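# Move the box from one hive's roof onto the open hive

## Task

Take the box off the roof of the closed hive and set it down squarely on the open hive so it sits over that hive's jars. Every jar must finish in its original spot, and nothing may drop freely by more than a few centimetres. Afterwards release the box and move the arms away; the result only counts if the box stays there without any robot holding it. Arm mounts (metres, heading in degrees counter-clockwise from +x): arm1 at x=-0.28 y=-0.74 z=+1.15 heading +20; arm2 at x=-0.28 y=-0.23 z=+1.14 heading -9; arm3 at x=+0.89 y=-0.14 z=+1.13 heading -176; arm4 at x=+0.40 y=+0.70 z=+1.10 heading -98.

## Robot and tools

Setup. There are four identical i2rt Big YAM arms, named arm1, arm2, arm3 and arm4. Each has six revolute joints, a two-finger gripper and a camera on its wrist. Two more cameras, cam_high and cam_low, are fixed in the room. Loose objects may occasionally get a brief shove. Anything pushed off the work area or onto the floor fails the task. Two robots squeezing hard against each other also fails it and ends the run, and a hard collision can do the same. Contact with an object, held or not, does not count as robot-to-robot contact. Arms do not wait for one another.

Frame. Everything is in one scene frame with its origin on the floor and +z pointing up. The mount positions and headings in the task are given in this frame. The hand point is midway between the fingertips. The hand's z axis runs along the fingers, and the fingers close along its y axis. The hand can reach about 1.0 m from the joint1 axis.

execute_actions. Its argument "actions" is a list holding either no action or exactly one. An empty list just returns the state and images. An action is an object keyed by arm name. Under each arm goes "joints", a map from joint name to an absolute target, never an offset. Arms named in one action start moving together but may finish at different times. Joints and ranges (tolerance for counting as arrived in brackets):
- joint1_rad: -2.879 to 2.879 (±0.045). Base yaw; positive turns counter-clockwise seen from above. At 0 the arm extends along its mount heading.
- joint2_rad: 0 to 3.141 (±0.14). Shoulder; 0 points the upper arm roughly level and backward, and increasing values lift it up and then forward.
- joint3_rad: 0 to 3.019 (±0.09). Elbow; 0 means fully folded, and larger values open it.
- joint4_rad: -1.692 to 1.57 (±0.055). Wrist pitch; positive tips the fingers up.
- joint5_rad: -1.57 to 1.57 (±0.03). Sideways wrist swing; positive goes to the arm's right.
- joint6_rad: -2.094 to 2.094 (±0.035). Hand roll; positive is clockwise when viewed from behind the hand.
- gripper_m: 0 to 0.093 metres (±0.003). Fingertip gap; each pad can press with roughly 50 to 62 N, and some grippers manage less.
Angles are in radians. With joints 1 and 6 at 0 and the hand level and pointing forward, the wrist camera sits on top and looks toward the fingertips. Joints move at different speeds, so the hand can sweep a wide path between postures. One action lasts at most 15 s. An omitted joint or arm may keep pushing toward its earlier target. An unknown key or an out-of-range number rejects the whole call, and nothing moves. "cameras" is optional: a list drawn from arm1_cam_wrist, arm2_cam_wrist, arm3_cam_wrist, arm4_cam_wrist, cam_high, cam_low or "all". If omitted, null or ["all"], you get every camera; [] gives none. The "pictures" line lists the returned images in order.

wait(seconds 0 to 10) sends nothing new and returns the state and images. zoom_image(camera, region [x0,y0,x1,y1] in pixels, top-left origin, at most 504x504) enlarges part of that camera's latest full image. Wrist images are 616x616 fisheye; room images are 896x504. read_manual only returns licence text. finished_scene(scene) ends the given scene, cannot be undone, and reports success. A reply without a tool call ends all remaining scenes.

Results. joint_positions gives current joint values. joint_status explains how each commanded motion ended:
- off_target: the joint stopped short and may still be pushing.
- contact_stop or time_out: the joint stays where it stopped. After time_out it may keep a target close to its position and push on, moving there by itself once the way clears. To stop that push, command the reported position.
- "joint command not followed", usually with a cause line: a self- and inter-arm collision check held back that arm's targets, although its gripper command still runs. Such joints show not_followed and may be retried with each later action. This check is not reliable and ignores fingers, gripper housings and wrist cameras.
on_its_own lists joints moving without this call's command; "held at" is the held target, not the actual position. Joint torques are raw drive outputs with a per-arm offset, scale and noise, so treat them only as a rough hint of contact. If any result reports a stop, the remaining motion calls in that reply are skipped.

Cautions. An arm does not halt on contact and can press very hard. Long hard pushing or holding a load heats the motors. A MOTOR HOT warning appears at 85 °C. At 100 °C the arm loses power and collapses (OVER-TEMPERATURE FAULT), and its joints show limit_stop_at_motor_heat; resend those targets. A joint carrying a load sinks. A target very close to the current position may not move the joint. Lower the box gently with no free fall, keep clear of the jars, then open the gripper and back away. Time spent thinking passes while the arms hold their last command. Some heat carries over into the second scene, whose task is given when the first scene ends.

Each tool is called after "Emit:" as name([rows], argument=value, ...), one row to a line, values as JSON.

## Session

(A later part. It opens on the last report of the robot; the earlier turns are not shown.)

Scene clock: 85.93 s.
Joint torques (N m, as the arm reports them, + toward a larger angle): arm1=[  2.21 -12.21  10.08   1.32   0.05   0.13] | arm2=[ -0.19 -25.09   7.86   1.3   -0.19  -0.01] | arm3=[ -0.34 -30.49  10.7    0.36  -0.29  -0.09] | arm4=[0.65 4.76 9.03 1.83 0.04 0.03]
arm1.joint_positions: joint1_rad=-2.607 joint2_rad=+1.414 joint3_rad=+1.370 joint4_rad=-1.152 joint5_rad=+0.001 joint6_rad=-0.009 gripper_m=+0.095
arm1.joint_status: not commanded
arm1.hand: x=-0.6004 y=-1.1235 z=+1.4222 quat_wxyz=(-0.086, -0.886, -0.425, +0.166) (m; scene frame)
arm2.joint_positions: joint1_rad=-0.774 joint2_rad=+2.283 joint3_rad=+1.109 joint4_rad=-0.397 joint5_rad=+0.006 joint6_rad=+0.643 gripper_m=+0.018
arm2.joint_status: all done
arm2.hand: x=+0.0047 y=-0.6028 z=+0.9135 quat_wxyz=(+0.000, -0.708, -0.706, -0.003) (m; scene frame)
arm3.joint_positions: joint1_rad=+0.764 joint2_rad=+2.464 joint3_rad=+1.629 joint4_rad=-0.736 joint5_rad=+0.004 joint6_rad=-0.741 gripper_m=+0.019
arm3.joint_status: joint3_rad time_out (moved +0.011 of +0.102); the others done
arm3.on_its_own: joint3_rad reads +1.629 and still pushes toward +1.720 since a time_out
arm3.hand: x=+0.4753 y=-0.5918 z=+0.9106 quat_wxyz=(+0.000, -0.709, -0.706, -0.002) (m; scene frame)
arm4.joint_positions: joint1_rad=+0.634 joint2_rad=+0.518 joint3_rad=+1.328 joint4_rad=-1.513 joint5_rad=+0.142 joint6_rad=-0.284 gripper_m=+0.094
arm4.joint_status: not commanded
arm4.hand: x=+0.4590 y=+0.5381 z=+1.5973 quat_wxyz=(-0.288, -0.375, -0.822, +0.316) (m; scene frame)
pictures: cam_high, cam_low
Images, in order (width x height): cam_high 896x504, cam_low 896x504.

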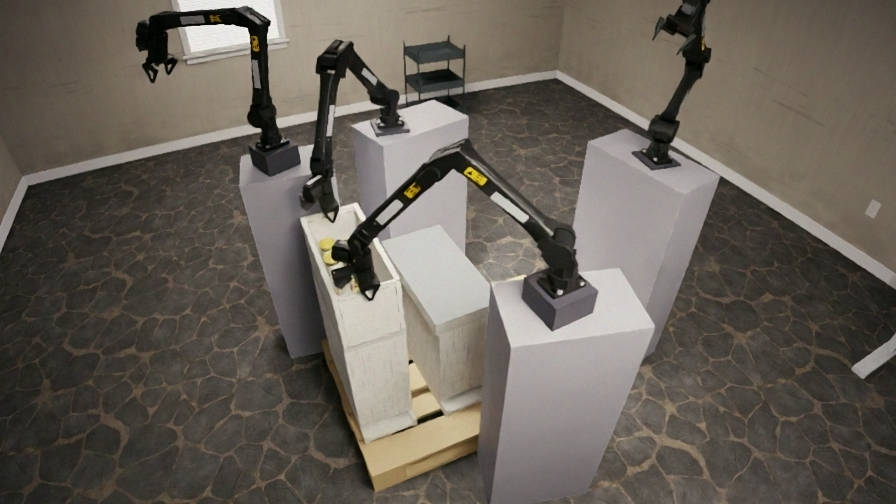

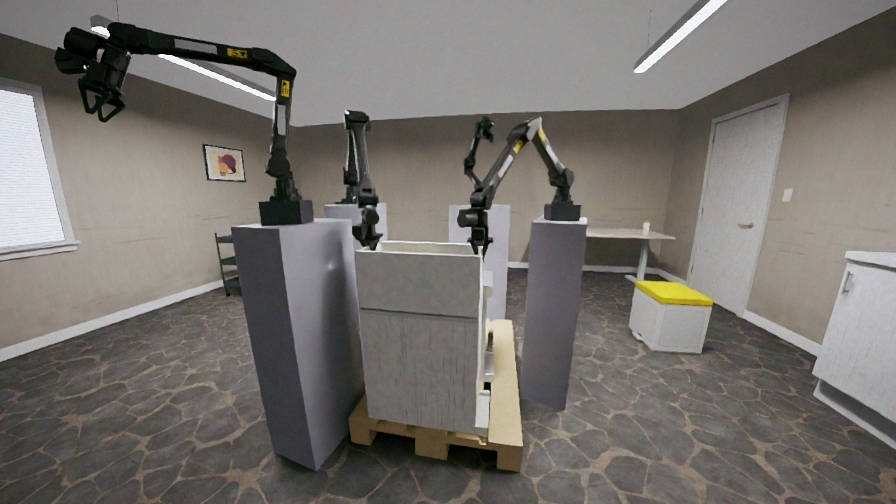

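Emit:
execute_actions([
  {"arm2":{"joints":{"joint2_rad":2.27,"joint3_rad":1.125}},"arm3":{"joints":{"joint2_rad":2.445,"joint3_rad":1.655}}},
], cameras=["cam_low"])

Emit:
execute_actions([
  {"arm2":{"joints":{"gripper_m":0.05}},"arm3":{"joints":{"gripper_m":0.05}}},
], cameras=[])

Emit:
execute_actions([
  {"arm2":{"joints":{"joint2_rad":2.03,"joint3_rad":1.085,"joint4_rad":-0.62}},"arm3":{"joints":{"joint2_rad":2.26,"joint3_rad":1.625,"joint4_rad":-0.92}}},
], cameras=["arm2_cam_wrist","arm3_cam_wrist","cam_high","cam_low"])

Scene clock: 91.77 s.
Joint torques (N m, as the arm reports them, + toward a larger angle): arm1=[  2.17 -12.2   10.09   1.34   0.04   0.14] | arm2=[ -0.36 -21.66   4.2    0.81  -0.08  -0.04] | arm3=[ -0.24 -26.19   6.52   0.07  -0.35  -0.1 ] | arm4=[0.71 4.66 9.02 1.85 0.04 0.03]
arm1.joint_positions: joint1_rad=-2.607 joint2_rad=+1.414 joint3_rad=+1.370 joint4_rad=-1.152 joint5_rad=+0.001 joint6_rad=-0.009 gripper_m=+0.095
arm1.joint_status: not commanded
arm1.hand: x=-0.6004 y=-1.1235 z=+1.4222 quat_wxyz=(-0.086, -0.886, -0.425, +0.166) (m; scene frame)
arm2.joint_positions: joint1_rad=-0.771 joint2_rad=+2.303 joint3_rad=+1.109 joint4_rad=-0.385 joint5_rad=+0.004 joint6_rad=+0.646 gripper_m=+0.018
arm2.joint_status: all done
arm2.hand: x=+0.0035 y=-0.5984 z=+0.9047 quat_wxyz=(+0.004, -0.708, -0.706, -0.005) (m; scene frame)
arm3.joint_positions: joint1_rad=+0.761 joint2_rad=+2.479 joint3_rad=+1.629 joint4_rad=-0.729 joint5_rad=+0.005 joint6_rad=-0.741 gripper_m=+0.019
arm3.joint_status: all done
arm3.hand: x=+0.4764 y=-0.5880 z=+0.9018 quat_wxyz=(+0.000, -0.710, -0.705, -0.006) (m; scene frame)
arm4.joint_positions: joint1_rad=+0.634 joint2_rad=+0.518 joint3_rad=+1.328 joint4_rad=-1.513 joint5_rad=+0.142 joint6_rad=-0.284 gripper_m=+0.094
arm4.joint_status: not commanded
arm4.hand: x=+0.4590 y=+0.5381 z=+1.5973 quat_wxyz=(-0.288, -0.375, -0.822, +0.316) (m; scene frame)
pictures: cam_low
Images, in order (width x height): cam_low 896x504.

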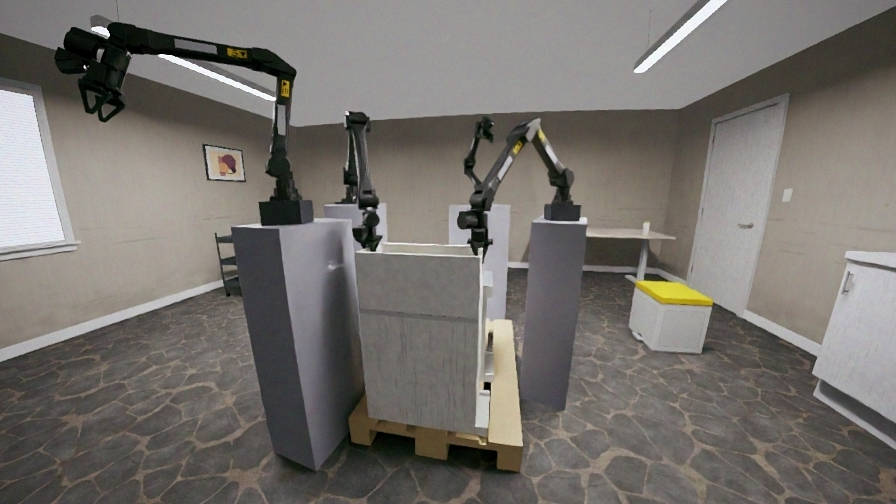

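Scene clock: 92.50 s.
Joint torques (N m, as the arm reports them, + toward a larger angle): arm1=[  2.3  -12.24  10.09   1.32   0.05   0.13] | arm2=[ -0.1  -19.25   4.62   0.95  -0.03  -0.07] | arm3=[ -0.33 -24.36   6.6    0.16  -0.27  -0.1 ] | arm4=[0.64 4.7  9.03 1.83 0.04 0.02]
arm1.joint_positions: joint1_rad=-2.607 joint2_rad=+1.414 joint3_rad=+1.370 joint4_rad=-1.152 joint5_rad=+0.001 joint6_rad=-0.009 gripper_m=+0.095
arm1.joint_status: not commanded
arm1.hand: x=-0.6004 y=-1.1235 z=+1.4222 quat_wxyz=(-0.086, -0.886, -0.425, +0.166) (m; scene frame)
arm2.joint_positions: joint1_rad=-0.771 joint2_rad=+2.268 joint3_rad=+1.109 joint4_rad=-0.385 joint5_rad=+0.002 joint6_rad=+0.646 gripper_m=+0.050
arm2.joint_status: all done
arm2.hand: x=+0.0110 y=-0.6083 z=+0.9202 quat_wxyz=(-0.013, -0.708, -0.706, -0.003) (m; scene frame)
arm3.joint_positions: joint1_rad=+0.761 joint2_rad=+2.457 joint3_rad=+1.629 joint4_rad=-0.729 joint5_rad=+0.003 joint6_rad=-0.741 gripper_m=+0.050
arm3.joint_status: all done
arm3.hand: x=+0.4713 y=-0.5940 z=+0.9151 quat_wxyz=(-0.001, -0.710, -0.705, +0.005) (m; scene frame)
arm4.joint_positions: joint1_rad=+0.634 joint2_rad=+0.518 joint3_rad=+1.328 joint4_rad=-1.513 joint5_rad=+0.142 joint6_rad=-0.284 gripper_m=+0.094
arm4.joint_status: not commanded
arm4.hand: x=+0.4590 y=+0.5381 z=+1.5973 quat_wxyz=(-0.288, -0.375, -0.822, +0.316) (m; scene frame)
pictures: none
No camera images: the call's "cameras" was empty. Leave "cameras" out to get every camera's image.

Scene clock: 93.73 s.
Joint torques (N m, as the arm reports them, + toward a larger angle): arm1=[  2.21 -12.3   10.06   1.31   0.05   0.13] | arm2=[ -0.2  -17.89   4.72   0.05  -0.06  -0.05] | arm3=[ -0.22 -21.03   6.94  -0.28  -0.27  -0.11] | arm4=[0.69 4.67 9.04 1.84 0.05 0.02]
arm1.joint_positions: joint1_rad=-2.607 joint2_rad=+1.414 joint3_rad=+1.370 joint4_rad=-1.152 joint5_rad=+0.001 joint6_rad=-0.009 gripper_m=+0.095
arm1.joint_status: not commanded
arm1.hand: x=-0.6004 y=-1.1235 z=+1.4222 quat_wxyz=(-0.086, -0.886, -0.425, +0.166) (m; scene frame)
arm2.joint_positions: joint1_rad=-0.771 joint2_rad=+2.011 joint3_rad=+1.086 joint4_rad=-0.604 joint5_rad=+0.002 joint6_rad=+0.646 gripper_m=+0.050
arm2.joint_status: all done
arm2.hand: x=+0.0151 y=-0.6160 z=+1.0325 quat_wxyz=(-0.021, -0.708, -0.706, -0.002) (m; scene frame)
arm3.joint_positions: joint1_rad=+0.761 joint2_rad=+2.242 joint3_rad=+1.612 joint4_rad=-0.907 joint5_rad=+0.003 joint6_rad=-0.741 gripper_m=+0.050
arm3.joint_status: all done
arm3.hand: x=+0.4653 y=-0.5995 z=+1.0391 quat_wxyz=(-0.002, -0.710, -0.705, +0.015) (m; scene frame)
arm4.joint_positions: joint1_rad=+0.634 joint2_rad=+0.518 joint3_rad=+1.328 joint4_rad=-1.513 joint5_rad=+0.142 joint6_rad=-0.284 gripper_m=+0.094
arm4.joint_status: not commanded
arm4.hand: x=+0.4590 y=+0.5381 z=+1.5973 quat_wxyz=(-0.288, -0.375, -0.822, +0.316) (m; scene frame)
pictures: arm2_cam_wrist, arm3_cam_wrist, cam_high, cam_low
Images, in order (width x height): arm2_cam_wrist 616x616, arm3_cam_wrist 616x616, cam_high 896x504, cam_low 896x504.

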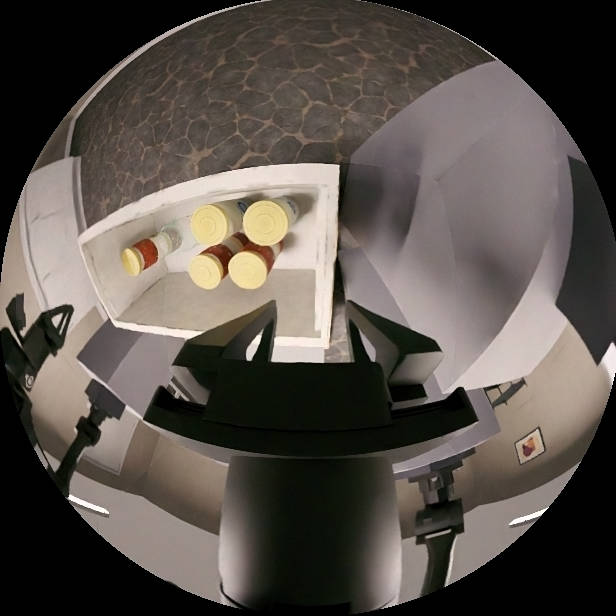

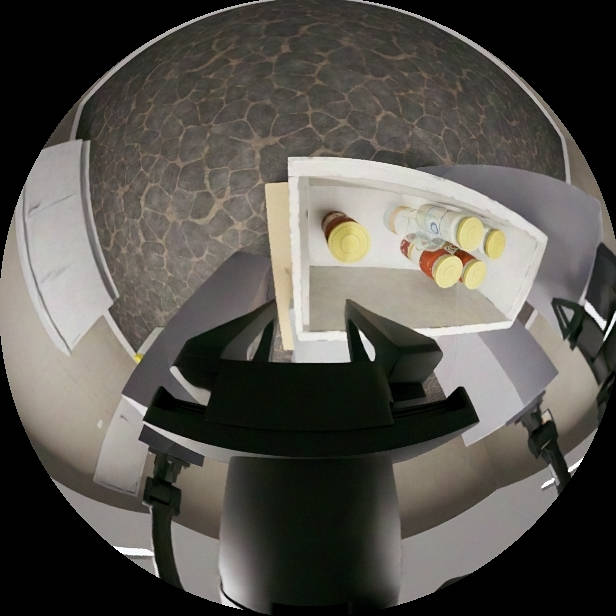

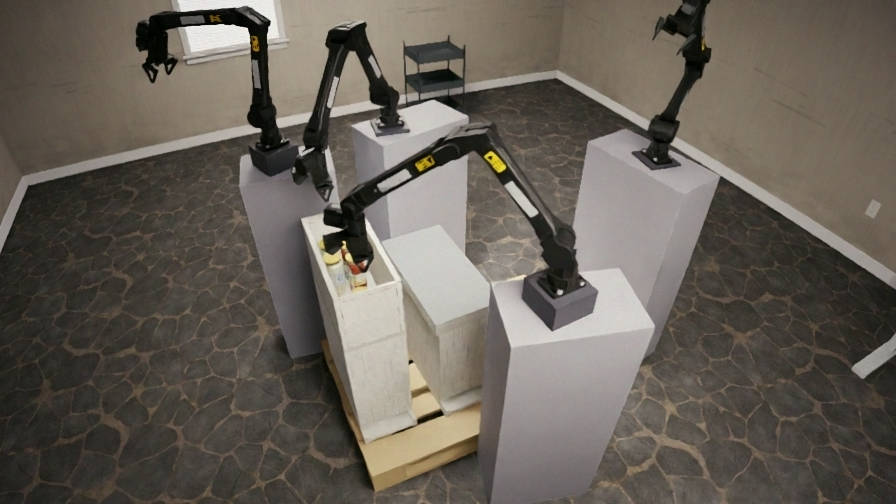

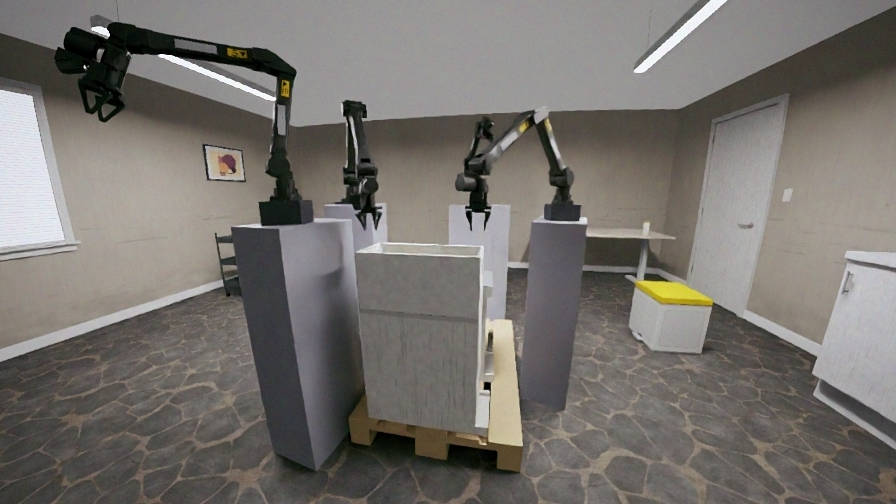

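Emit:
execute_actions([
  {"arm2":{"joints":{"joint2_rad":1.6,"joint4_rad":-1.0}},"arm3":{"joints":{"joint2_rad":1.8,"joint4_rad":-1.35}}},
], cameras=["cam_high","cam_low"])

Emit:
zoom_image(camera="cam_high", region=[290,220,430,380])

Emit:
zoom_image(camera="cam_low", region=[340,220,510,350])

Scene clock: 98.60 s.
Joint torques (N m, as the arm reports them, + toward a larger angle): arm1=[  2.21 -12.12  10.09   1.32   0.04   0.14] | arm2=[ -0.4  -14.03   7.03  -0.01  -0.02  -0.04] | arm3=[ -0.18 -18.54   8.16  -0.38  -0.27  -0.1 ] | arm4=[0.67 4.7  9.02 1.84 0.04 0.03]
arm1.joint_positions: joint1_rad=-2.607 joint2_rad=+1.414 joint3_rad=+1.370 joint4_rad=-1.152 joint5_rad=+0.001 joint6_rad=-0.009 gripper_m=+0.095
arm1.joint_status: not commanded
arm1.hand: x=-0.6004 y=-1.1235 z=+1.4222 quat_wxyz=(-0.086, -0.886, -0.425, +0.166) (m; scene frame)
arm2.joint_positions: joint1_rad=-0.771 joint2_rad=+1.587 joint3_rad=+1.086 joint4_rad=-0.983 joint5_rad=+0.002 joint6_rad=+0.646 gripper_m=+0.050
arm2.joint_status: all done
arm2.hand: x=-0.0062 y=-0.5915 z=+1.2187 quat_wxyz=(-0.043, -0.708, -0.705, +0.001) (m; scene frame)
arm3.joint_positions: joint1_rad=+0.761 joint2_rad=+1.801 joint3_rad=+1.615 joint4_rad=-1.336 joint5_rad=+0.003 joint6_rad=-0.741 gripper_m=+0.050
arm3.joint_status: all done
arm3.hand: x=+0.5086 y=-0.5511 z=+1.2928 quat_wxyz=(-0.002, -0.709, -0.704, +0.022) (m; scene frame)
arm4.joint_positions: joint1_rad=+0.634 joint2_rad=+0.518 joint3_rad=+1.328 joint4_rad=-1.513 joint5_rad=+0.142 joint6_rad=-0.284 gripper_m=+0.094
arm4.joint_status: not commanded
arm4.hand: x=+0.4590 y=+0.5381 z=+1.5973 quat_wxyz=(-0.288, -0.375, -0.822, +0.316) (m; scene frame)
pictures: cam_high, cam_low
Images, in order (width x height): cam_high 896x504, cam_low 896x504.

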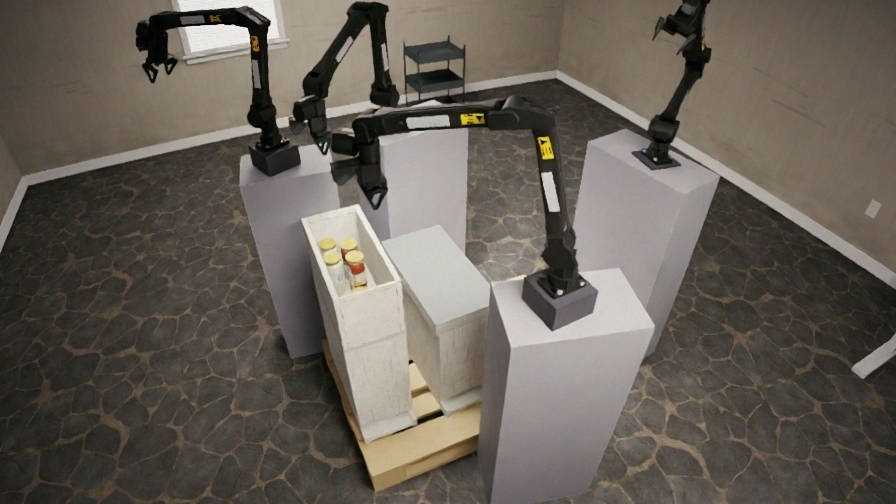

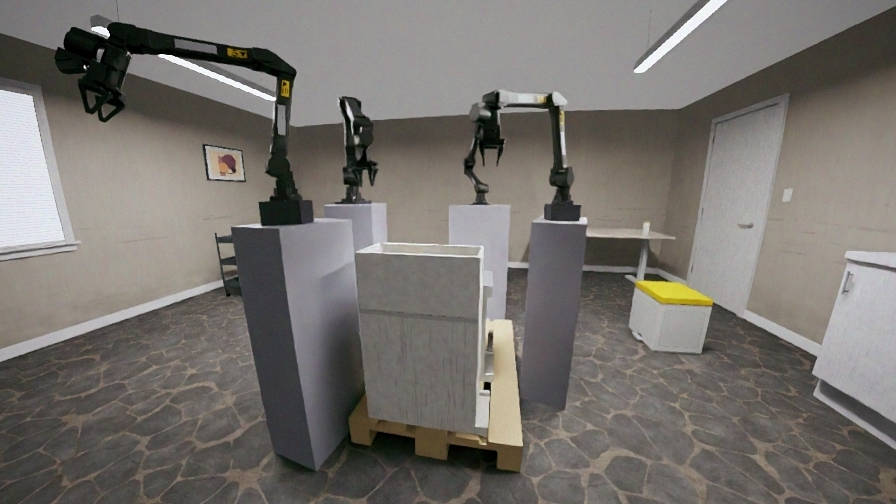

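Region (290, 220, 430, 380) of cam_high's 896x504 image, scaled by 3.150, with more detail than that image has; it fills the left 441 columns of this view, and the rest is white.

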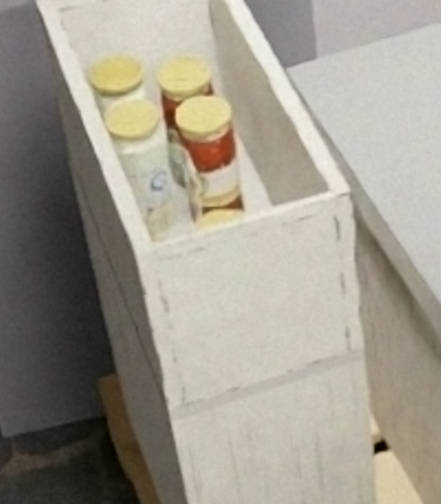

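Region (340, 220, 510, 350) of cam_low's 896x504 image, scaled by 2.965, with more detail than that image has; it fills the top 385 rows of this view, and the rest is white.

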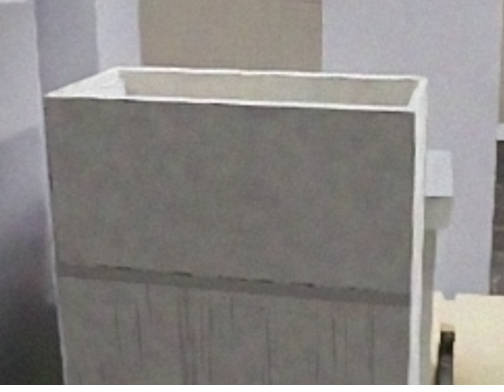

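Emit:
finished_scene(scene=1)

The scene is finished: the task was done.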